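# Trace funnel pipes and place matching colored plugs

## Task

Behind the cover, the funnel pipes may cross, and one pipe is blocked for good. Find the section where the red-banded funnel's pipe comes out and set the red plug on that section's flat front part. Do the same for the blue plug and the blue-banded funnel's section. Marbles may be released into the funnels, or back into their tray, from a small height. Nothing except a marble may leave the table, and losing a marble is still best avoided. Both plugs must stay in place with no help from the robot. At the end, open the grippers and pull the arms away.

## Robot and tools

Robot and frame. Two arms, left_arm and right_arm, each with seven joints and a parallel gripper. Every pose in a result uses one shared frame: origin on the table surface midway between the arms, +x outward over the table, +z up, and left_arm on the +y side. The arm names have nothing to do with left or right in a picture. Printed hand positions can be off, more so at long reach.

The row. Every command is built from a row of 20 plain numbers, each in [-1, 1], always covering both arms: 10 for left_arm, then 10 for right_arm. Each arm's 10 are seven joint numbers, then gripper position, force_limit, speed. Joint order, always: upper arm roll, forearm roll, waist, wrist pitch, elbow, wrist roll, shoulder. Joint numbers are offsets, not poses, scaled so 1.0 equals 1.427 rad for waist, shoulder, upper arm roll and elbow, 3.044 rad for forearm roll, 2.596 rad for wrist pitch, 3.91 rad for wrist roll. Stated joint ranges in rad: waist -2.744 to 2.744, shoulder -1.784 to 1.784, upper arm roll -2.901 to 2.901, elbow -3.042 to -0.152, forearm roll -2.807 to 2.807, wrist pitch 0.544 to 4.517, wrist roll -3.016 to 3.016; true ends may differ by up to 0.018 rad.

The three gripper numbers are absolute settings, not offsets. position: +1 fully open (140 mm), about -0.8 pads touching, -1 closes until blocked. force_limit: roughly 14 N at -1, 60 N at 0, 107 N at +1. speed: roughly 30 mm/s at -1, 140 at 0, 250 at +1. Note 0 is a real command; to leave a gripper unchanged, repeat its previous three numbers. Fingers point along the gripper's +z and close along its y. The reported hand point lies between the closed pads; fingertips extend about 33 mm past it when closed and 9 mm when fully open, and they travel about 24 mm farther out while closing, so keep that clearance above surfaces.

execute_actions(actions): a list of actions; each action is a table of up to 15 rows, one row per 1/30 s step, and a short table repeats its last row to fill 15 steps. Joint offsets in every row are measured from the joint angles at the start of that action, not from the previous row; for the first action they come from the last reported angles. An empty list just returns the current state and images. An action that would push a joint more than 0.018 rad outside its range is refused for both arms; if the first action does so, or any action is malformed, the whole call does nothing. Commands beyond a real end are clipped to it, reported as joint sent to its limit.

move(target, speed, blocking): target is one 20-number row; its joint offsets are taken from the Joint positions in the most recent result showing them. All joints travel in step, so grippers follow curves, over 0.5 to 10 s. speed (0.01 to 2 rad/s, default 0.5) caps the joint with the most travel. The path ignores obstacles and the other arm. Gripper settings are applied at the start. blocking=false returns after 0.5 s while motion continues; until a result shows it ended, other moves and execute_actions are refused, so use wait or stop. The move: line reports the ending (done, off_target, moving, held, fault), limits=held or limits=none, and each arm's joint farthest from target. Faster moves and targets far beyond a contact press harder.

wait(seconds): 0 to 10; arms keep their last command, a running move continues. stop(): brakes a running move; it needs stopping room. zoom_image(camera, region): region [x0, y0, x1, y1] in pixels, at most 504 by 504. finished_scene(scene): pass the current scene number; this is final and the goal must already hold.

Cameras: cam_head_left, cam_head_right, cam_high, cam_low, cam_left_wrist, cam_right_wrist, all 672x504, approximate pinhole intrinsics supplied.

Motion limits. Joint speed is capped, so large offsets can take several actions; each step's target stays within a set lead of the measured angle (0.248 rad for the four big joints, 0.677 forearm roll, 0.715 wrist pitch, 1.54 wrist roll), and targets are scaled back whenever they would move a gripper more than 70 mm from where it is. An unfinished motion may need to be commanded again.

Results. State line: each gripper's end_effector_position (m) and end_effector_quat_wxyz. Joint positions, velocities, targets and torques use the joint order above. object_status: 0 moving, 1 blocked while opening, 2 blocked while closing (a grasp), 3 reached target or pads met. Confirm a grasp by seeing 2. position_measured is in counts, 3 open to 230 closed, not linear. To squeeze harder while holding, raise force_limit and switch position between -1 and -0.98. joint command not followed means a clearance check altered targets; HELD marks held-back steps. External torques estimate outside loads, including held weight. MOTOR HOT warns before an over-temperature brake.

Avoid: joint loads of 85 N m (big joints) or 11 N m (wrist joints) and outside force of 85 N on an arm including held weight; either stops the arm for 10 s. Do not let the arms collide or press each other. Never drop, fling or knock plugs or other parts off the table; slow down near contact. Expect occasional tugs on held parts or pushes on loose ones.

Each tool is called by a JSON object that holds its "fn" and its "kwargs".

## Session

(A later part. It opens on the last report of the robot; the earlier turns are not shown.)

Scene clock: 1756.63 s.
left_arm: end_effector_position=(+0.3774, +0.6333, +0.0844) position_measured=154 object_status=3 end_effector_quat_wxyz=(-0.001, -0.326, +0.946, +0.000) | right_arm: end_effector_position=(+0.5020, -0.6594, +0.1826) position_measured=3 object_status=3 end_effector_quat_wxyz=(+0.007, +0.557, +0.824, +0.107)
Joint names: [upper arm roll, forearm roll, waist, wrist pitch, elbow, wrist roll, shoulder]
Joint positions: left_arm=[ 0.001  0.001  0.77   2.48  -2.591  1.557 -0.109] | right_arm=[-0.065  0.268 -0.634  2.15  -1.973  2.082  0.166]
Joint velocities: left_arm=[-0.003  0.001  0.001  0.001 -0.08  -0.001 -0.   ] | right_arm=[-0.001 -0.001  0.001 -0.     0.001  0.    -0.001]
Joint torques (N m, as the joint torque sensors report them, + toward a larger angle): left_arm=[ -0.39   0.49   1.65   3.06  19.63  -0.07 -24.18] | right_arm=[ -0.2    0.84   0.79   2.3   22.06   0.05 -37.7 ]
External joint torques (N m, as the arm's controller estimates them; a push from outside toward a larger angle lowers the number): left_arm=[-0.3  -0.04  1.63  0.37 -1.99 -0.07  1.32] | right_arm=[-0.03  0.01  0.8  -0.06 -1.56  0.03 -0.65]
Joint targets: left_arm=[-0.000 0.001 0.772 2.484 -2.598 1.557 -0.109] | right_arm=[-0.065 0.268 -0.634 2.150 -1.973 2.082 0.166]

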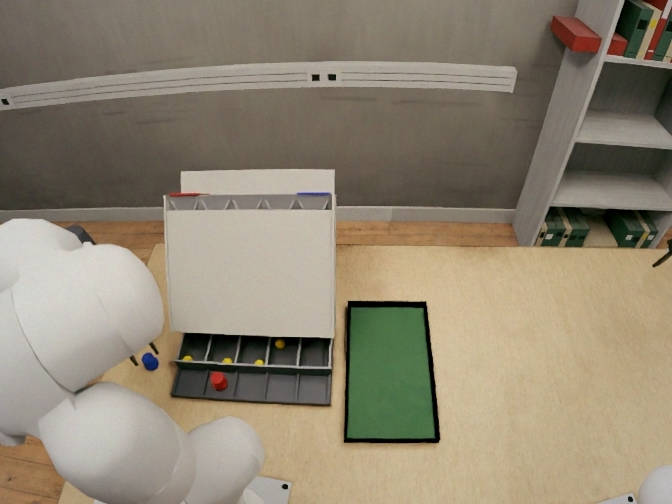

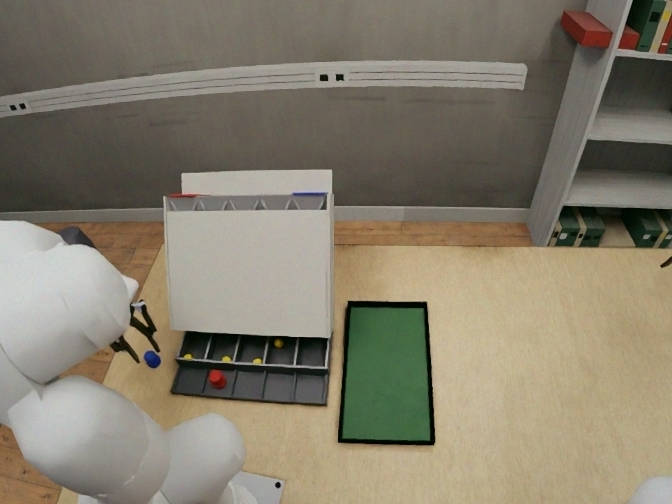

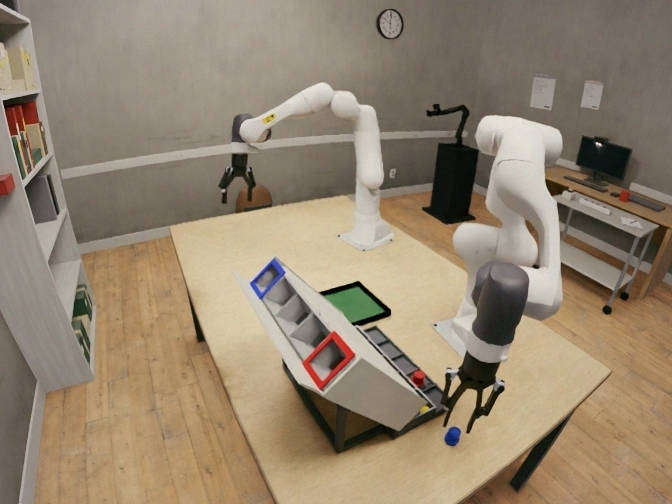

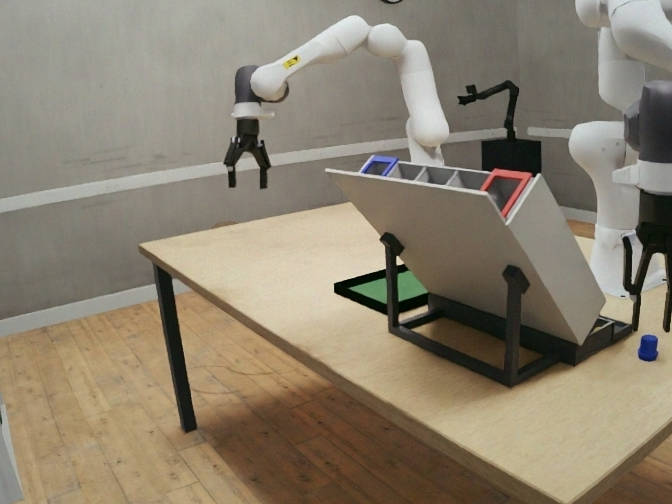

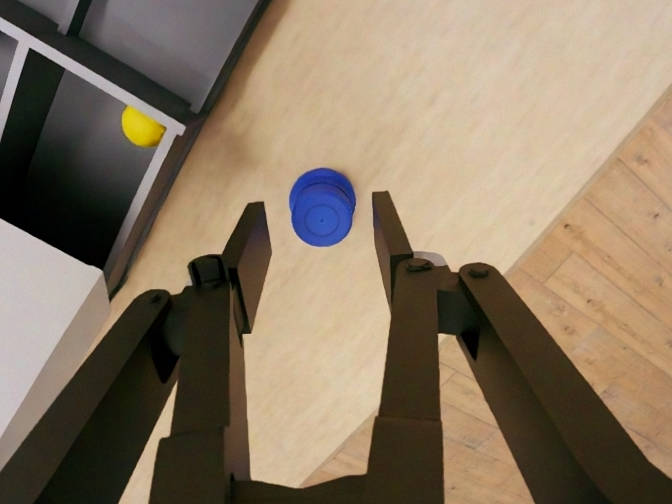

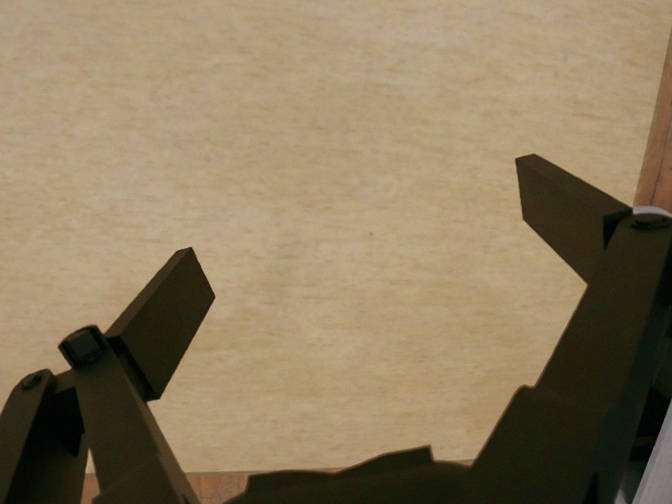

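{"fn": "execute_actions", "kwargs": {"actions": []}}

{"fn": "zoom_image", "kwargs": {"camera": "cam_head_right", "region": [130, 320, 340, 410]}}

{"fn": "zoom_image", "kwargs": {"camera": "cam_left_wrist", "region": [240, 150, 400, 270]}}

Scene clock: 1759.13 s.
left_arm: end_effector_position=(+0.3761, +0.6322, +0.0830) position_measured=154 object_status=3 end_effector_quat_wxyz=(-0.002, -0.325, +0.946, -0.000) | right_arm: end_effector_position=(+0.5020, -0.6594, +0.1826) position_measured=3 object_status=3 end_effector_quat_wxyz=(+0.007, +0.557, +0.824, +0.107)
Joint names: [upper arm roll, forearm roll, waist, wrist pitch, elbow, wrist roll, shoulder]
Joint positions: left_arm=[ 0.001  0.001  0.77   2.482 -2.595  1.557 -0.109] | right_arm=[-0.065  0.268 -0.634  2.15  -1.973  2.082  0.166]
Joint velocities: left_arm=[-0.    -0.001  0.001 -0.001 -0.001  0.     0.001] | right_arm=[ 0.     0.001 -0.     0.     0.    -0.    -0.   ]
Joint torques (N m, as the joint torque sensors report them, + toward a larger angle): left_arm=[ -1.23   0.41   1.29   2.65  18.93  -0.03 -24.48] | right_arm=[ -0.37   0.86   0.58   2.33  21.84   0.03 -37.37]
External joint torques (N m, as the arm's controller estimates them; a push from outside toward a larger angle lowers the number): left_arm=[-1.12 -0.09  1.29  0.26 -0.95 -0.03 -0.62] | right_arm=[-0.3   0.03  0.48 -0.01 -1.73  0.02 -0.42]
Joint targets: left_arm=[-0.000 0.001 0.772 2.484 -2.598 1.557 -0.109] | right_arm=[-0.065 0.268 -0.634 2.150 -1.973 2.082 0.166]

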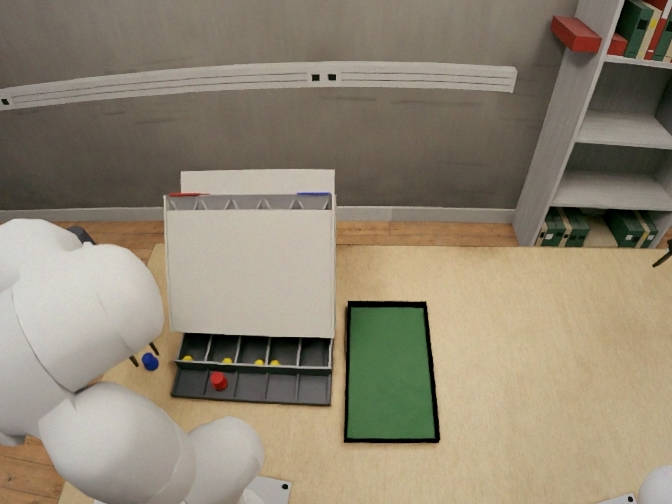

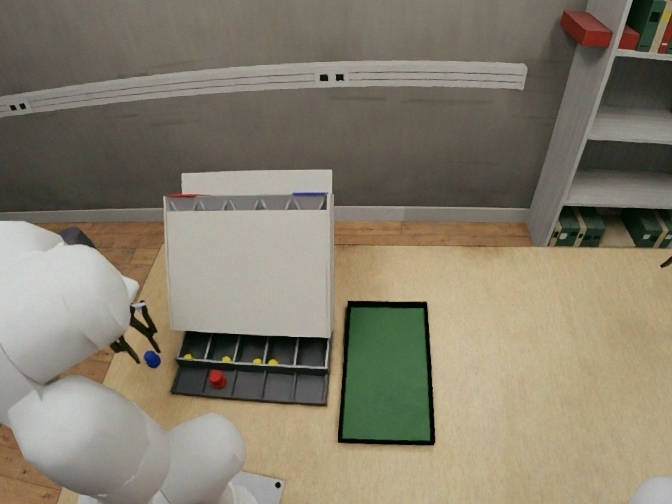

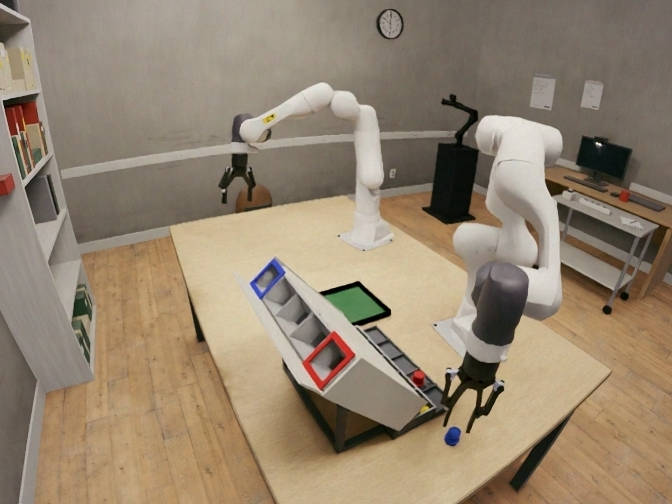

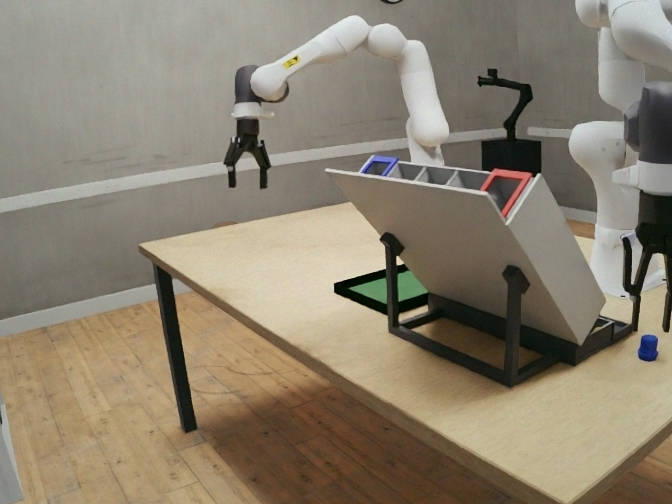

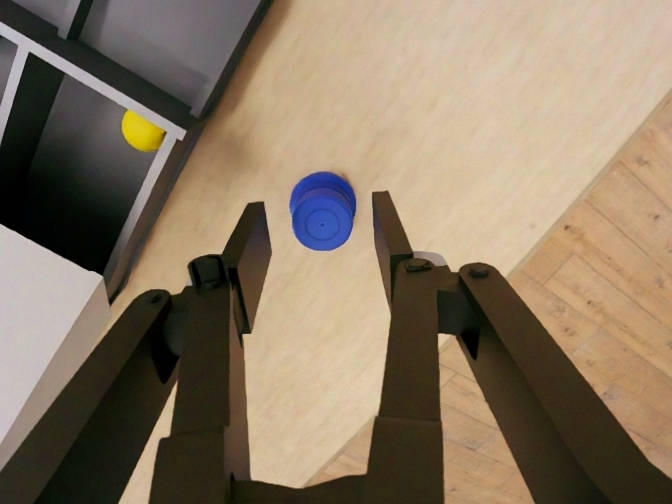

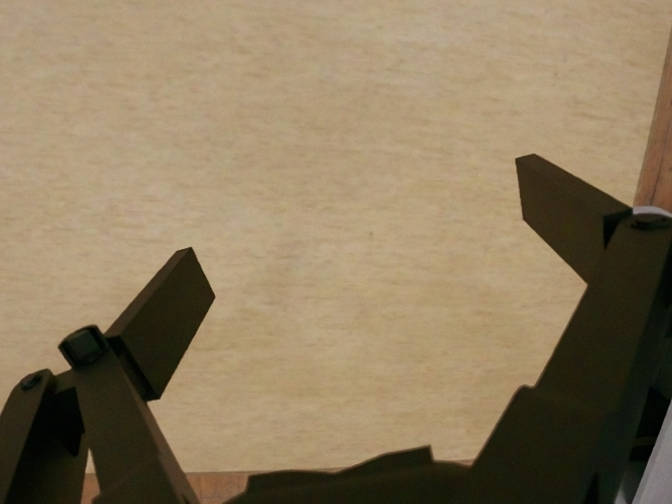

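Region (130, 320, 340, 410) of cam_head_right's 672x504 image, scaled by 2.400, with more detail than that image has; it fills the top 216 rows of this view, and the rest is white.

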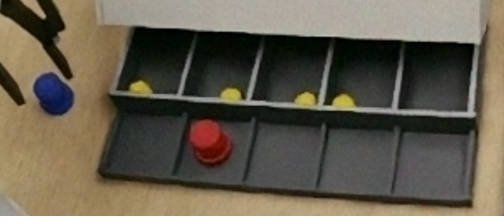

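Region (240, 150, 400, 270) of cam_left_wrist's 672x504 image, scaled by 3.150, with more detail than that image has; it fills the top 378 rows of this view, and the rest is white.

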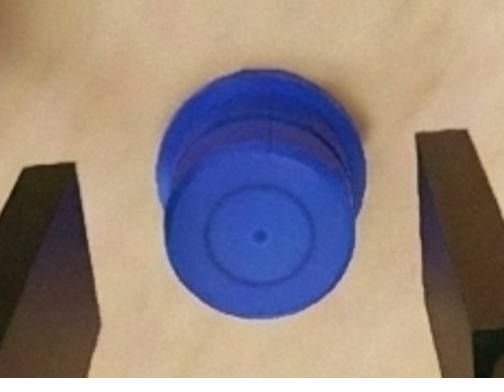

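{"fn": "execute_actions", "kwargs": {"actions": [[[0,0,0.001,0,-0.00024,0,0.00256,-0.22,0,-0.4,0,0,0,0,0,0,0,1,0,0],[0,0,0.002,0,-0.00092,0,0.00985,-0.22,0,-0.4,0,0,0,0,0,0,0,1,0,0],[0,0,0.0028,0.00887,-0.00195,0,0.02076,-0.22,0,-0.4,0,0,0,0,0,0,0,1,0,0],[0,0,0.0028,0.02682,-0.00316,0,0.03364,-0.22,0,-0.4,0,0,0,0,0,0,0,1,0,0],[0,0,0.0028,0.0438,-0.00436,0,0.04651,-0.22,0,-0.4,0,0,0,0,0,0,0,1,0,0],[0,0,0.0028,0.05721,-0.00539,0,0.05742,-0.22,0,-0.4,0,0,0,0,0,0,0,1,0,0],[0,0,0.0028,0.06502,-0.00607,0,0.06471,-0.22,0,-0.4,0,0,0,0,0,0,0,1,0,0],[0,0,0.0028,0.06604,-0.00631,0,0.06727,-0.22,0,-0.4,0,0,0,0,0,0,0,1,0,0],[0,0,0.0028,0.06012,-0.00631,0,0.06727,-1,0,-0.4,0,0,0,0,0,0,0,1,0,0],[0,0,0.0028,0.04815,-0.00631,0,0.06727,-1,0,-0.4,0,0,0,0,0,0,0,1,0,0],[0,0,0.0028,0.04083,-0.00631,0,0.06727,-1,0,-0.4,0,0,0,0,0,0,0,1,0,0]]]}}

Scene clock: 1794.07 s.
left_arm: end_effector_position=(+0.3790, +0.6351, +0.0484) position_measured=187 object_status=0 end_effector_quat_wxyz=(-0.000, -0.326, +0.945, +0.000) | right_arm: end_effector_position=(+0.5020, -0.6594, +0.1826) position_measured=3 object_status=3 end_effector_quat_wxyz=(+0.007, +0.557, +0.824, +0.107)
Joint names: [upper arm roll, forearm roll, waist, wrist pitch, elbow, wrist roll, shoulder]
Joint positions: left_arm=[ 0.001  0.001  0.771  2.588 -2.603  1.557 -0.015] | right_arm=[-0.065  0.268 -0.634  2.15  -1.973  2.082  0.166]
Joint velocities: left_arm=[-0.     0.001  0.001 -0.002 -0.     0.001 -0.01 ] | right_arm=[ 0.001  0.     0.    -0.     0.    -0.001 -0.   ]
Joint torques (N m, as the joint torque sensors report them, + toward a larger angle): left_arm=[ -0.32   0.41   1.42   2.52  17.93  -0.03 -24.16] | right_arm=[ -0.01   0.86   0.63   2.3   21.92   0.03 -37.84]
External joint torques (N m, as the arm's controller estimates them; a push from outside toward a larger angle lowers the number): left_arm=[-0.33 -0.01  1.39  0.08 -0.59 -0.03  1.67] | right_arm=[ 0.12  0.03  0.59 -0.05 -1.71  0.02 -0.82]
Joint targets: left_arm=[0.001 0.001 0.774 2.588 -2.604 1.557 -0.013] | right_arm=[-0.065 0.268 -0.634 2.150 -1.973 2.082 0.166]
Step readings (joint positions):
0: left_arm=[0.001 0.001 0.770 2.482 -2.595 1.557 -0.109] | right_arm=[-0.065 0.268 -0.634 2.150 -1.973 2.082 0.166]
1: left_arm=[0.001 0.001 0.770 2.482 -2.595 1.557 -0.109] | right_arm=[-0.065 0.268 -0.634 2.150 -1.973 2.082 0.166]
2: left_arm=[0.001 0.001 0.770 2.482 -2.595 1.557 -0.107] | right_arm=[-0.065 0.268 -0.634 2.150 -1.973 2.082 0.166]
4: left_arm=[0.001 0.001 0.771 2.496 -2.595 1.557 -0.093] | right_arm=[-0.065 0.268 -0.634 2.150 -1.973 2.082 0.166]
8: left_arm=[0.001 0.001 0.771 2.571 -2.599 1.557 -0.037] | right_arm=[-0.065 0.268 -0.634 2.150 -1.973 2.082 0.166]
15: Joint positions above

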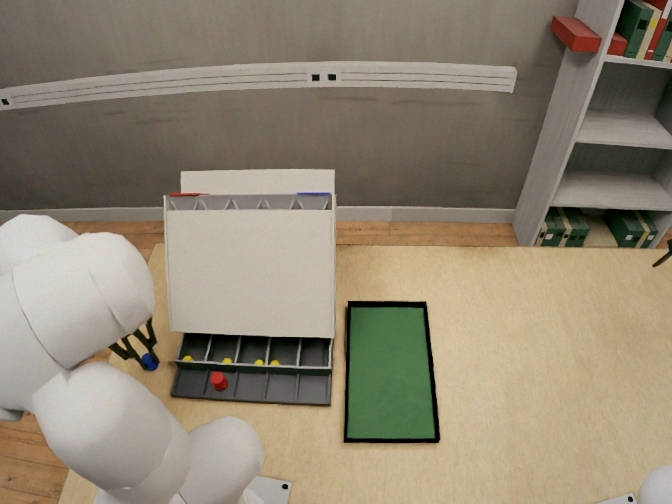

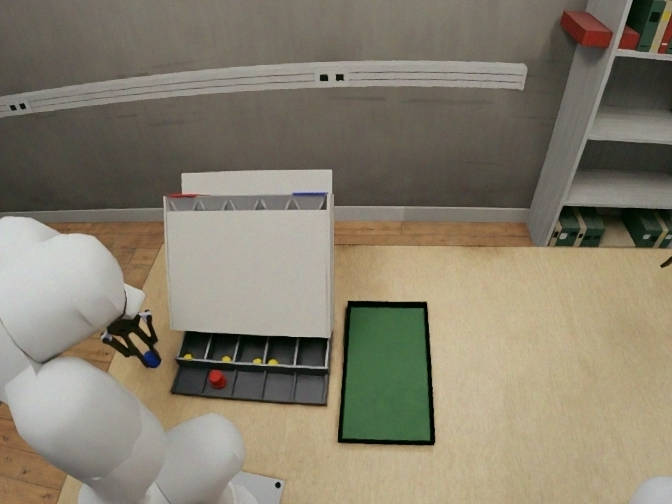

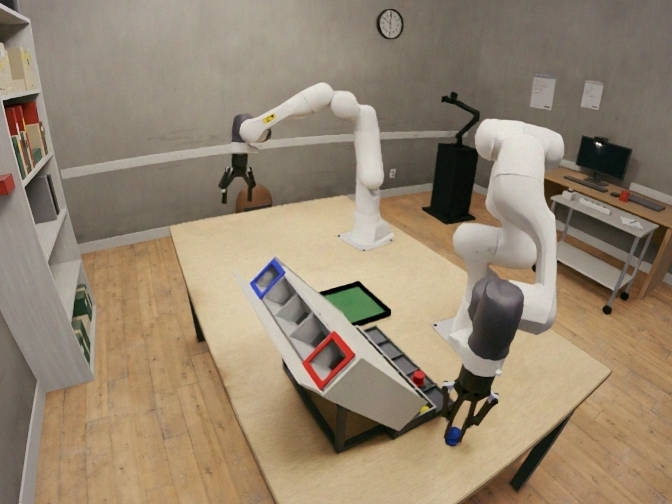

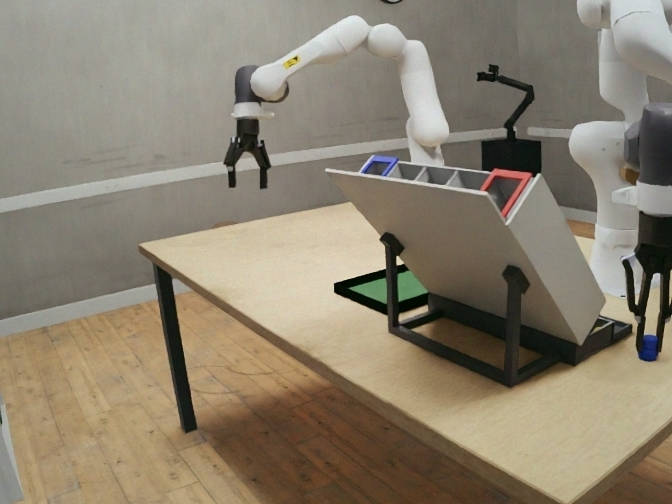

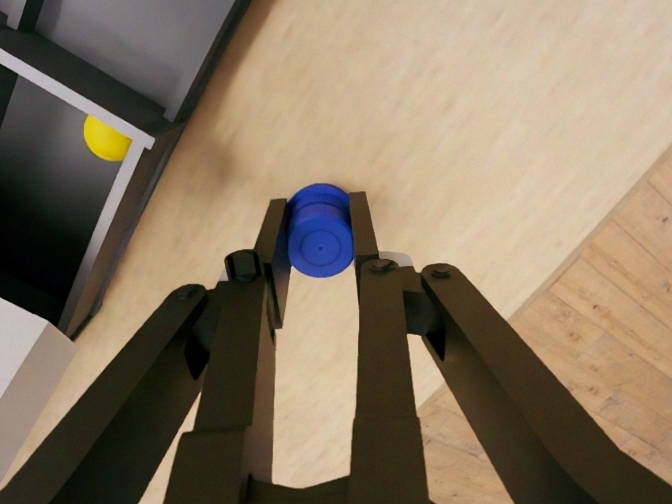

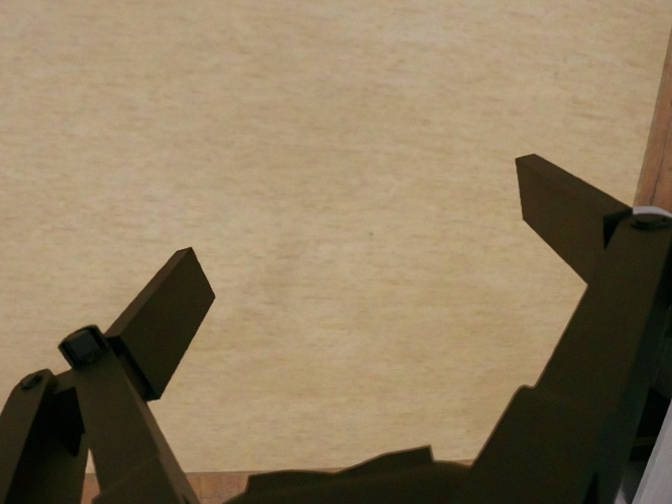

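{"fn": "execute_actions", "kwargs": {"actions": []}}

Scene clock: 1795.20 s.
left_arm: end_effector_position=(+0.3789, +0.6350, +0.0484) position_measured=191 object_status=2 end_effector_quat_wxyz=(-0.000, -0.326, +0.945, +0.000) | right_arm: end_effector_position=(+0.5020, -0.6594, +0.1826) position_measured=3 object_status=3 end_effector_quat_wxyz=(+0.007, +0.557, +0.824, +0.107)
Joint names: [upper arm roll, forearm roll, waist, wrist pitch, elbow, wrist roll, shoulder]
Joint positions: left_arm=[ 0.001  0.001  0.771  2.588 -2.603  1.557 -0.015] | right_arm=[-0.065  0.268 -0.634  2.15  -1.973  2.082  0.166]
Joint velocities: left_arm=[-0.    -0.    -0.001 -0.    -0.    -0.002  0.   ] | right_arm=[ 0.001 -0.001  0.     0.     0.001  0.     0.001]
Joint torques (N m, as the joint torque sensors report them, + toward a larger angle): left_arm=[ -0.68   0.36   1.71   2.45  18.38  -0.06 -25.52] | right_arm=[  0.05   0.85   0.45   2.29  21.78   0.07 -37.73]
External joint torques (N m, as the arm's controller estimates them; a push from outside toward a larger angle lowers the number): left_arm=[-0.63 -0.07  1.74  0.04 -0.11 -0.06  0.2 ] | right_arm=[ 0.12  0.02  0.34 -0.06 -1.82  0.05 -0.78]
Joint targets: left_arm=[0.001 0.001 0.774 2.588 -2.604 1.557 -0.013] | right_arm=[-0.065 0.268 -0.634 2.150 -1.973 2.082 0.166]

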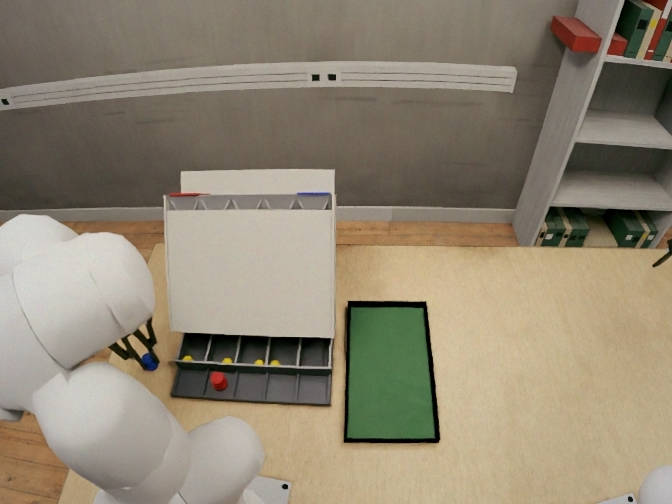

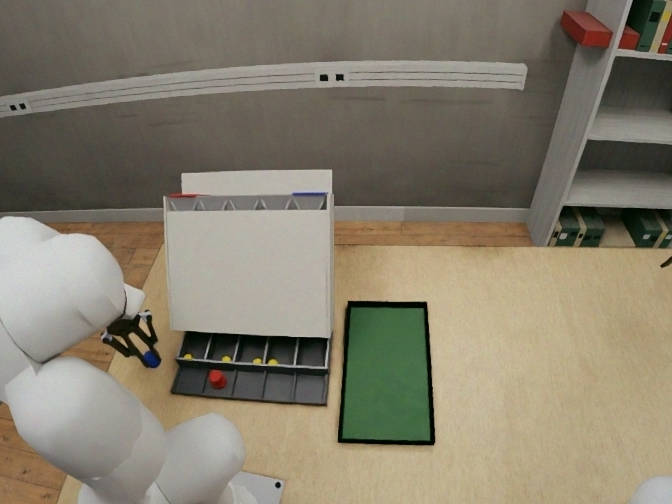

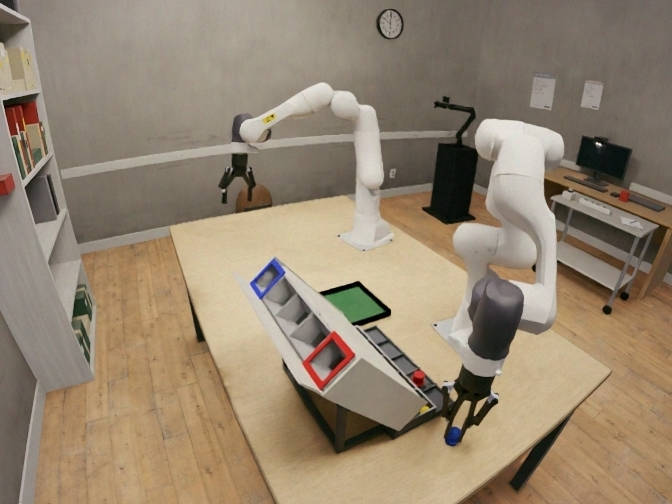

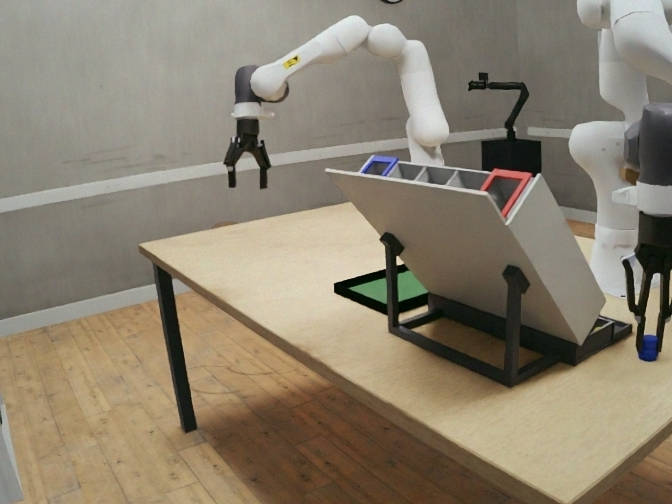

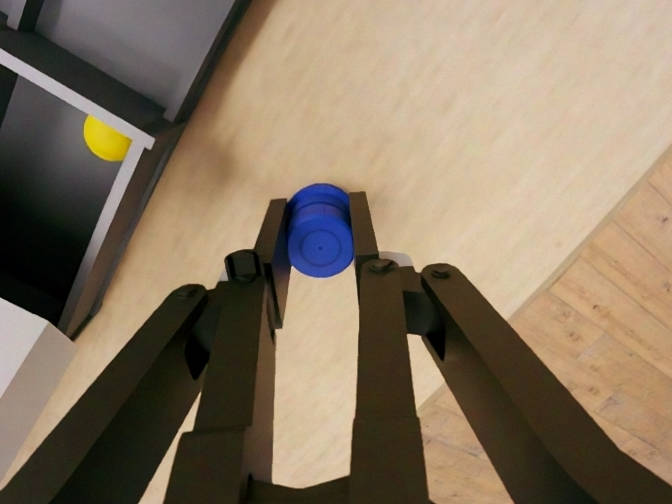

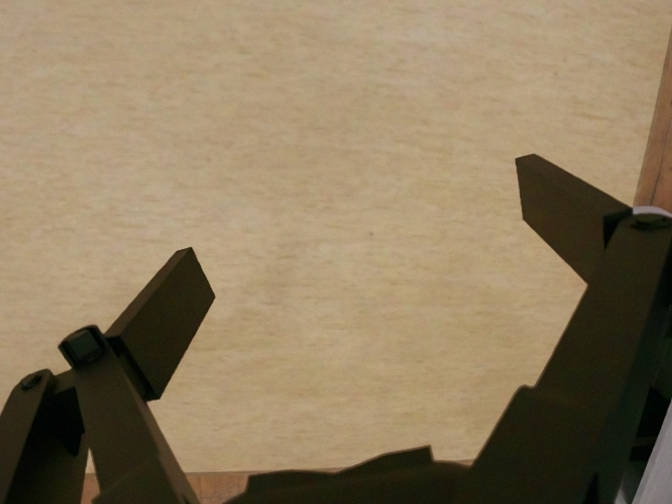

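{"fn": "execute_actions", "kwargs": {"actions": [[[-0.0007,0,0,0,-0.00188,0,-0.00341,-1,0,-0.4,0,0,0,0,0,0,0,1,0,0],[-0.0007,0,0,0,-0.00745,0,-0.01352,-1,0,-0.4,0,0,0,0,0,0,0,1,0,0],[-0.0007,0,0,-0.00481,-0.01649,0,-0.02993,-1,0,-0.4,0,0,0,0,0,0,0,1,0,0],[-0.0007,0,0,-0.01508,-0.02865,0,-0.05201,-1,0,-0.4,0,0,0,0,0,0,0,1,0,0],[-0.0007,0,0,-0.02647,-0.04348,0,-0.07892,-1,0,-0.4,0,0,0,0,0,0,0,1,0,0],[-0.0007,0,-0.00188,-0.03852,-0.06039,0,-0.10962,-1,0,-0.4,0,0,0,0,0,0,0,1,0,0],[-0.0007,0,-0.00752,-0.05076,-0.07874,0,-0.14293,-1,0,-0.4,0,0,0,0,0,0,0,1,0,0],[-0.0007,0,-0.01684,-0.06276,-0.09783,0,-0.17758,-1,0,-0.4,0,0,0,0,0,0,0,1,0,0],[-0.0007,0,-0.02977,-0.07401,-0.11692,0,-0.21222,-1,0,-0.4,0,0,0,0,0,0,0,1,0,0],[-0.0007,0,-0.04617,-0.08412,-0.13527,0,-0.24553,-1,0,-0.4,0,0,0,0,0,0,0,1,0,0],[-0.0007,0,-0.0659,-0.09267,-0.15218,0,-0.27623,-1,0,-0.4,0,0,0,0,0,0,0,1,0,0],[-0.0007,0,-0.08876,-0.09934,-0.16701,0,-0.30314,-1,0,-0.4,0,0,0,0,0,0,0,1,0,0],[-0.0007,0,-0.11453,-0.10389,-0.17917,0,-0.32522,-1,0,-0.4,0,0,0,0,0,0,0,1,0,0],[-0.0007,0,-0.14296,-0.10611,-0.18821,0,-0.34163,-1,0,-0.4,0,0,0,0,0,0,0,1,0,0],[-0.0007,0,-0.17378,-0.10596,-0.19378,0,-0.35174,-1,0,-0.4,0,0,0,0,0,0,0,1,0,0]],[[-0.0025,0,-0.09755,-0.02351,-0.02509,0,-0.04261,-1,0,-0.4,0,0,0,0,0,0,0,1,0,0],[-0.0025,0,-0.13224,-0.01868,-0.02509,0,-0.04261,-1,0,-0.4,0,0,0,0,0,0,0,1,0,0],[-0.0025,0,-0.16837,-0.01174,-0.02509,0,-0.04261,-1,0,-0.4,0,0,0,0,0,0,0,1,0,0],[-0.0025,0,-0.20559,-0.00777,-0.02509,0,-0.04261,-1,0,-0.4,0,0,0,0,0,0,0,1,0,0],[-0.0025,0,-0.24355,-0.00777,-0.02509,0,-0.04261,-1,0,-0.4,0,0,0,0,0,0,0,1,0,0],[-0.0025,0,-0.28188,-0.00777,-0.02509,0,-0.04261,-1,0,-0.4,0,0,0,0,0,0,0,1,0,0],[-0.0025,0,-0.32021,-0.00777,-0.02509,0,-0.04261,-1,0,-0.4,0,0,0,0,0,0,0,1,0,0],[-0.0025,0,-0.35817,-0.00777,-0.02509,0,-0.04261,-1,0,-0.4,0,0,0,0,0,0,0,1,0,0],[-0.0025,0,-0.39539,-0.00777,-0.02509,0,-0.04261,-1,0,-0.4,0,0,0,0,0,0,0,1,0,0],[-0.0025,0,-0.43152,-0.00777,-0.02537,0,-0.04167,-1,0,-0.4,0,0,0,0,0,0,0,1,0,0],[-0.0025,0,-0.46621,-0.00777,-0.02618,0,-0.0389,-1,0,-0.4,0,0,0,0,0,0,0,1,0,0],[-0.0025,0,-0.49913,-0.004,-0.02752,0,-0.03436,-1,0,-0.4,0,0,0,0,0,0,0,1,0,0],[-0.0025,0,-0.52995,0.00409,-0.02934,0,-0.0282,-1,0,-0.4,0,0,0,0,0,0,0,1,0,0],[-0.0025,0,-0.55838,0.01314,-0.03157,0,-0.02061,-1,0,-0.4,0,0,0,0,0,0,0,1,0,0],[-0.0025,0,-0.58415,0.02287,-0.03417,0,-0.01181,-1,0,-0.4,0,0,0,0,0,0,0,1,0,0]],[[0.002,0,-0.08912,0.03097,-0.00907,0,0.02778,-1,0,-0.4,0,0,0,0,0,0,0,1,0,0],[0.002,0,-0.10885,0.04117,-0.01213,0,0.03815,-1,0,-0.4,0,0,0,0,0,0,0,1,0,0],[0.002,0,-0.12525,0.05115,-0.01528,0,0.04885,-1,0,-0.4,0,0,0,0,0,0,0,1,0,0],[0.002,0,-0.13818,0.0606,-0.01843,0,0.05955,-1,0,-0.4,0,0,0,0,0,0,0,1,0,0],[0.002,0,-0.1475,0.06922,-0.02149,0,0.06992,-1,0,-0.4,0,0,0,0,0,0,0,1,0,0],[0.002,0,-0.15314,0.07677,-0.02436,0,0.07965,-1,0,-0.4,0,0,0,0,0,0,0,1,0,0],[0.002,0,-0.15502,0.08301,-0.02695,0,0.08845,-1,0,-0.4,0,0,0,0,0,0,0,1,0,0],[0.002,0,-0.15502,0.08775,-0.02918,0,0.09604,-1,0,-0.4,0,0,0,0,0,0,0,1,0,0],[0.002,0,-0.15502,0.09085,-0.031,0,0.1022,-1,0,-0.4,0,0,0,0,0,0,0,1,0,0],[0.002,0,-0.15502,0.09221,-0.03234,0,0.10674,-1,0,-0.4,0,0,0,0,0,0,0,1,0,0],[0.002,0,-0.15502,0.09179,-0.03315,0,0.10951,-1,0,-0.4,0,0,0,0,0,0,0,1,0,0],[0.002,0,-0.15502,0.0896,-0.03343,0,0.11045,-1,0,-0.4,0,0,0,0,0,0,0,1,0,0],[0.002,0,-0.15502,0.08571,-0.03343,0,0.11045,-1,0,-0.4,0,0,0,0,0,0,0,1,0,0],[0.002,0,-0.15502,0.08025,-0.03343,0,0.11045,-1,0,-0.4,0,0,0,0,0,0,0,1,0,0],[0.002,0,-0.15502,0.07714,-0.03343,0,0.11045,-1,0,-0.4,0,0,0,0,0,0,0,1,0,0]]]}}

Scene clock: 1916.70 s.
left_arm: end_effector_position=(+0.3290, +0.2169, +0.0599) position_measured=191 object_status=2 end_effector_quat_wxyz=(+0.004, +0.229, +0.974, -0.000) | right_arm: end_effector_position=(+0.5020, -0.6594, +0.1826) position_measured=3 object_status=3 end_effector_quat_wxyz=(+0.007, +0.557, +0.824, +0.107)
Joint names: [upper arm roll, forearm roll, waist, wrist pitch, elbow, wrist roll, shoulder]
Joint positions: left_arm=[-0.002  0.001 -0.352  2.585 -2.926  1.557 -0.349] | right_arm=[-0.065  0.268 -0.634  2.15  -1.973  2.082  0.166]
Joint velocities: left_arm=[ 0.006  0.001 -0.005 -0.    -0.008 -0.001  0.029] | right_arm=[-0.001  0.    -0.001 -0.     0.     0.001  0.   ]
Joint torques (N m, as the joint torque sensors report them, + toward a larger angle): left_arm=[  0.64   0.48  -0.51   2.54  17.08  -0.03 -14.75] | right_arm=[  0.07   0.86   0.71   2.28  21.9    0.04 -37.69]
External joint torques (N m, as the arm's controller estimates them; a push from outside toward a larger angle lowers the number): left_arm=[ 0.85  0.06 -0.61  0.08 -2.1  -0.03  0.24] | right_arm=[ 0.34  0.04  0.82 -0.05 -1.54  0.03 -0.96]
External joint torques at the end of the 1st action: left_arm=[-0.32 -0.26 -1.09 -0.46 -1.36 -0.01 -2.3 ] | right_arm=[ 0.46 -0.05  1.09 -0.05 -1.38  0.04 -0.76]
External joint torques at the end of the 2nd action: left_arm=[-1.32 -0.02 -1.49  0.46 -1.34 -0.03  2.08] | right_arm=[-0.04 -0.02  0.64  0.   -1.49  0.   -0.89]
Joint targets: left_arm=[0.000 0.001 -0.355 2.586 -2.928 1.557 -0.345] | right_arm=[-0.065 0.268 -0.634 2.150 -1.973 2.082 0.166]
Step readings (joint positions; steps 1 to 15: 1st action; 16 to 30: 2nd action; 31 to 45: 3rd action):
0: left_arm=[0.001 0.001 0.771 2.588 -2.603 1.557 -0.015] | right_arm=[-0.065 0.268 -0.634 2.150 -1.973 2.082 0.166]
1: left_arm=[0.001 0.001 0.771 2.588 -2.603 1.557 -0.016] | right_arm=[-0.065 0.268 -0.634 2.150 -1.973 2.082 0.166]
2: left_arm=[0.001 0.001 0.771 2.588 -2.606 1.557 -0.019] | right_arm=[-0.065 0.268 -0.634 2.150 -1.973 2.082 0.166]
4: left_arm=[0.001 0.001 0.771 2.580 -2.621 1.557 -0.042] | right_arm=[-0.065 0.268 -0.634 2.150 -1.973 2.082 0.166]
8: left_arm=[0.001 0.001 0.765 2.520 -2.692 1.557 -0.170] | right_arm=[-0.065 0.268 -0.634 2.150 -1.973 2.082 0.166]
15: left_arm=[0.002 0.001 0.607 2.381 -2.843 1.557 -0.462] | right_arm=[-0.065 0.268 -0.634 2.150 -1.973 2.082 0.166]
16: left_arm=[0.002 0.001 0.566 2.370 -2.855 1.557 -0.484] | right_arm=[-0.065 0.268 -0.634 2.150 -1.973 2.082 0.166]
17: left_arm=[0.002 0.001 0.521 2.363 -2.862 1.557 -0.499] | right_arm=[-0.065 0.268 -0.634 2.150 -1.973 2.082 0.166]
19: left_arm=[0.001 0.001 0.424 2.360 -2.870 1.557 -0.513] | right_arm=[-0.065 0.268 -0.634 2.150 -1.973 2.082 0.166]
23: left_arm=[-0.001 0.001 0.214 2.360 -2.874 1.557 -0.519] | right_arm=[-0.065 0.268 -0.634 2.150 -1.973 2.082 0.166]
30: left_arm=[-0.003 0.001 -0.134 2.386 -2.881 1.557 -0.503] | right_arm=[-0.065 0.268 -0.634 2.150 -1.973 2.082 0.166]
31: left_arm=[-0.003 0.001 -0.175 2.400 -2.883 1.557 -0.492] | right_arm=[-0.065 0.268 -0.634 2.150 -1.973 2.082 0.166]
32: left_arm=[-0.002 0.001 -0.212 2.416 -2.886 1.557 -0.480] | right_arm=[-0.065 0.268 -0.634 2.150 -1.973 2.082 0.166]
34: left_arm=[-0.003 0.001 -0.273 2.452 -2.894 1.557 -0.452] | right_arm=[-0.065 0.268 -0.634 2.150 -1.973 2.082 0.166]
38: left_arm=[-0.003 0.001 -0.338 2.528 -2.911 1.557 -0.395] | right_arm=[-0.065 0.268 -0.634 2.150 -1.973 2.082 0.166]
45: Joint positions above

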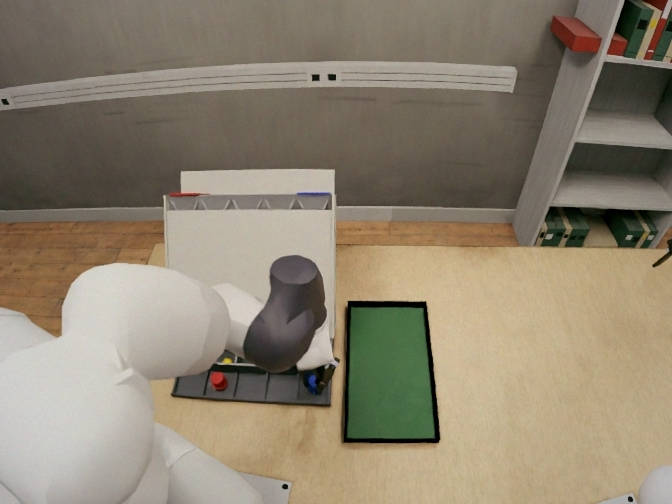

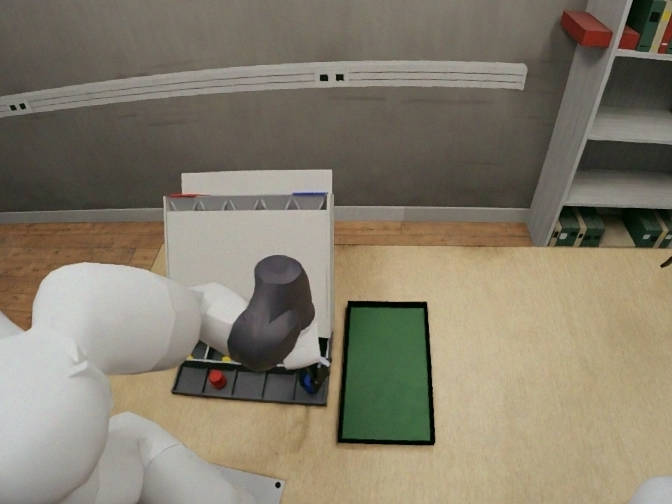

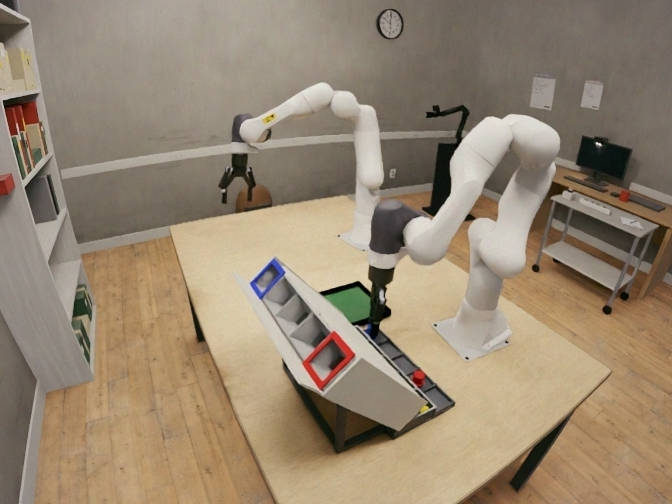

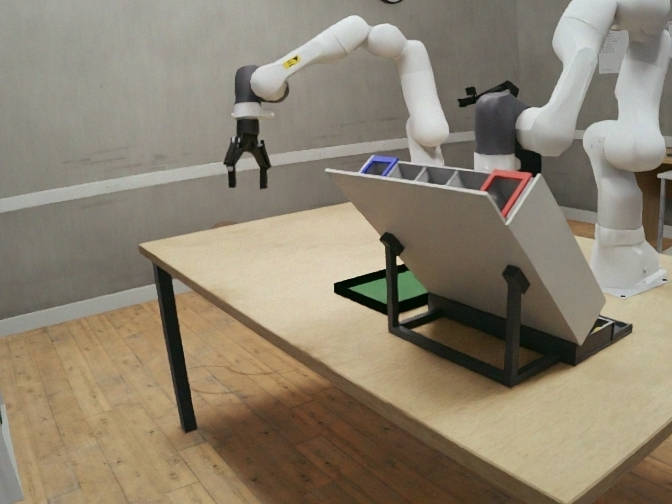

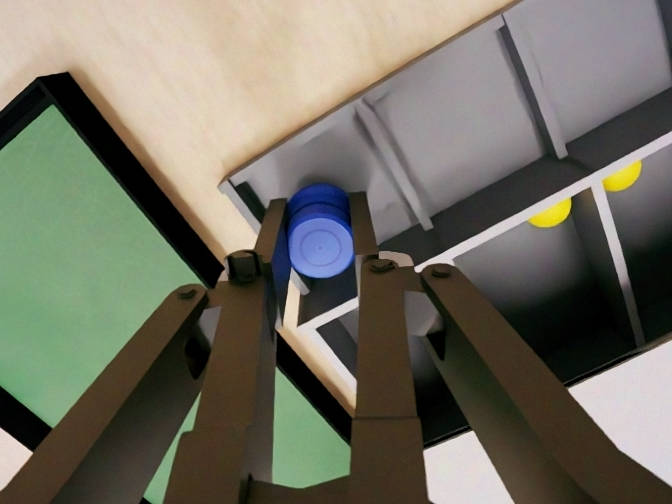

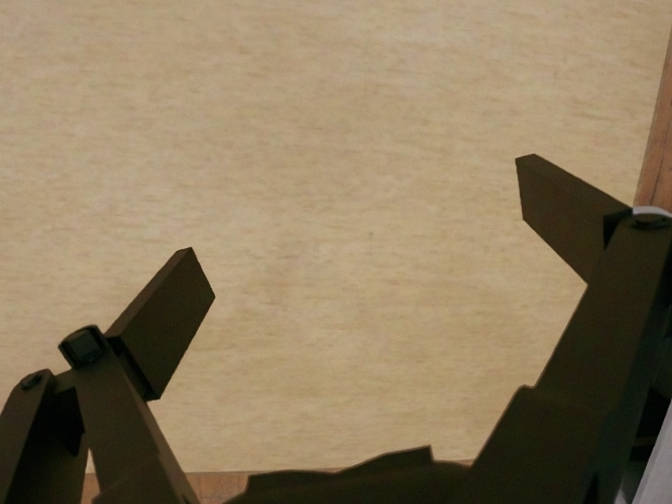

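{"fn": "execute_actions", "kwargs": {"actions": []}}

{"fn": "zoom_image", "kwargs": {"camera": "cam_left_wrist", "region": [200, 80, 460, 340]}}

Scene clock: 1919.10 s.
left_arm: end_effector_position=(+0.3286, +0.2170, +0.0594) position_measured=191 object_status=2 end_effector_quat_wxyz=(+0.003, +0.229, +0.974, -0.000) | right_arm: end_effector_position=(+0.5020, -0.6594, +0.1826) position_measured=3 object_status=3 end_effector_quat_wxyz=(+0.007, +0.557, +0.824, +0.107)
Joint names: [upper arm roll, forearm roll, waist, wrist pitch, elbow, wrist roll, shoulder]
Joint positions: left_arm=[-0.001  0.001 -0.353  2.585 -2.927  1.557 -0.347] | right_arm=[-0.065  0.268 -0.634  2.15  -1.973  2.082  0.166]
Joint velocities: left_arm=[-0.    -0.     0.     0.001  0.    -0.001  0.   ] | right_arm=[ 0.     0.    -0.     0.001 -0.    -0.    -0.001]
Joint torques (N m, as the joint torque sensors report them, + toward a larger angle): left_arm=[  0.     0.43  -1.36   2.61  17.78  -0.01 -13.43] | right_arm=[ -0.24   0.82   0.61   2.34  22.1    0.05 -37.62]
External joint torques (N m, as the arm's controller estimates them; a push from outside toward a larger angle lowers the number): left_arm=[ 0.33 -0.01 -1.34  0.18 -0.86 -0.01  0.79] | right_arm=[-0.08 -0.01  0.61 -0.02 -1.51  0.04 -0.61]
Joint targets: left_arm=[0.000 0.001 -0.355 2.586 -2.928 1.557 -0.345] | right_arm=[-0.065 0.268 -0.634 2.150 -1.973 2.082 0.166]

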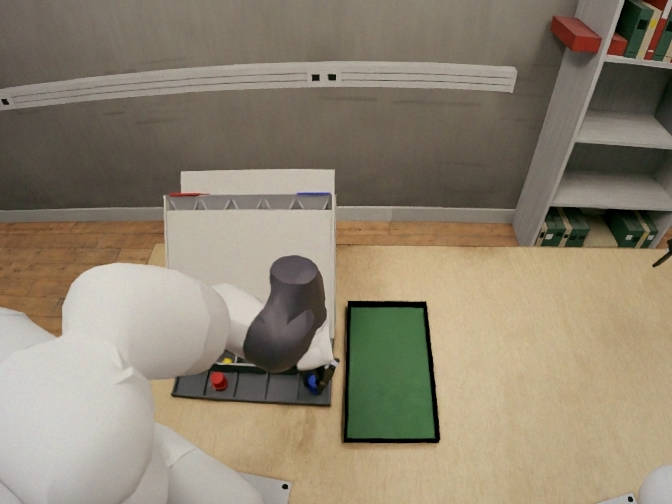

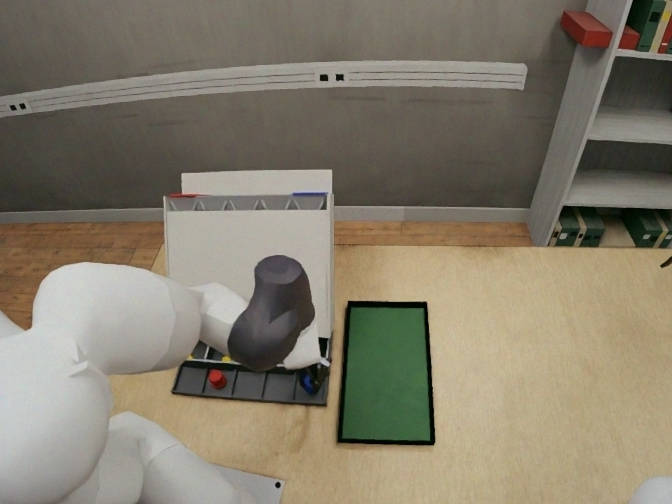

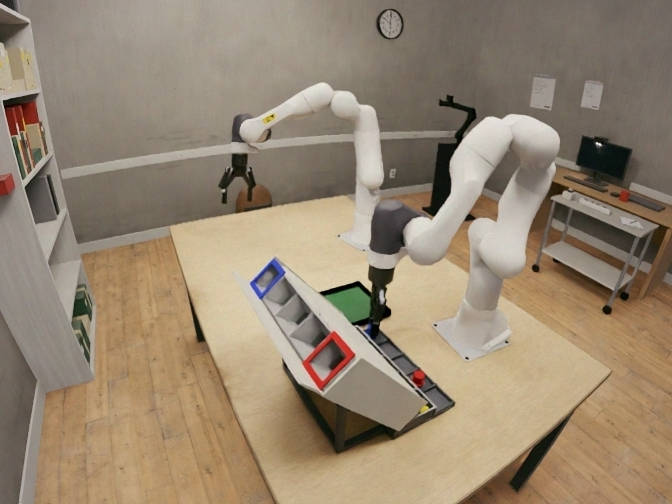

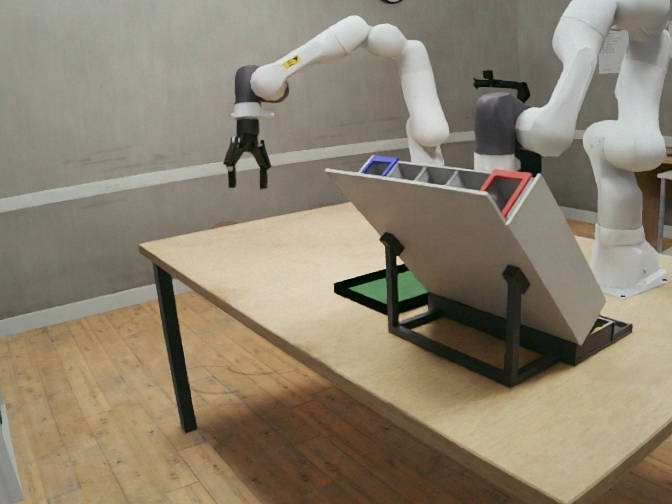

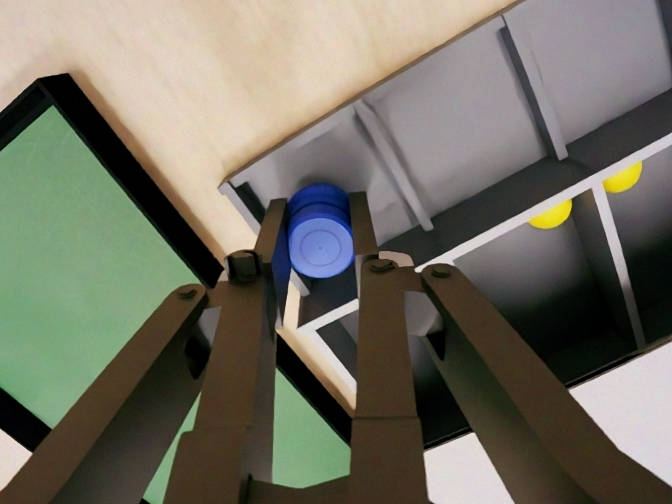

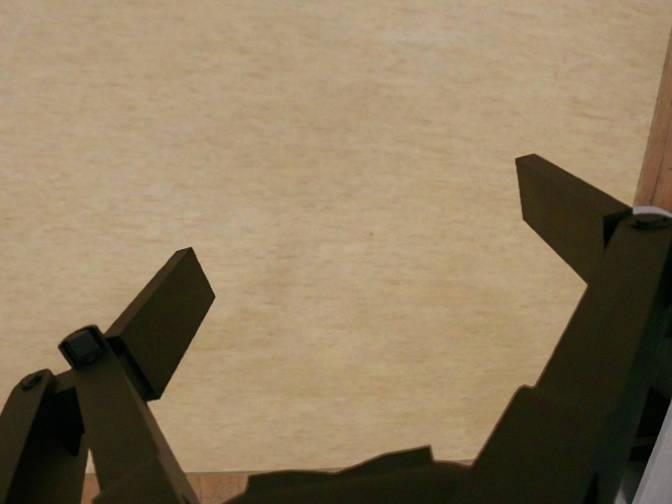

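Region (200, 80, 460, 340) of cam_left_wrist's 672x504 image, scaled by 1.938, with more detail than that image has.

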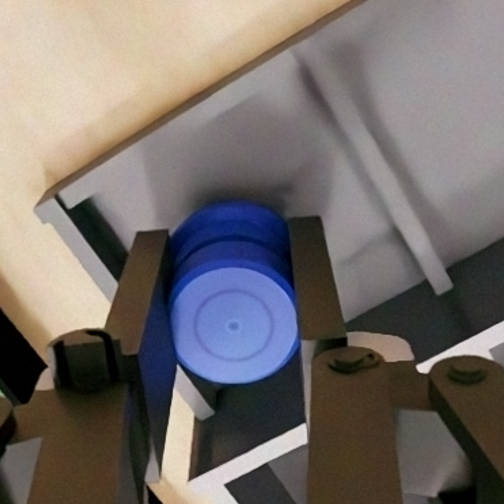

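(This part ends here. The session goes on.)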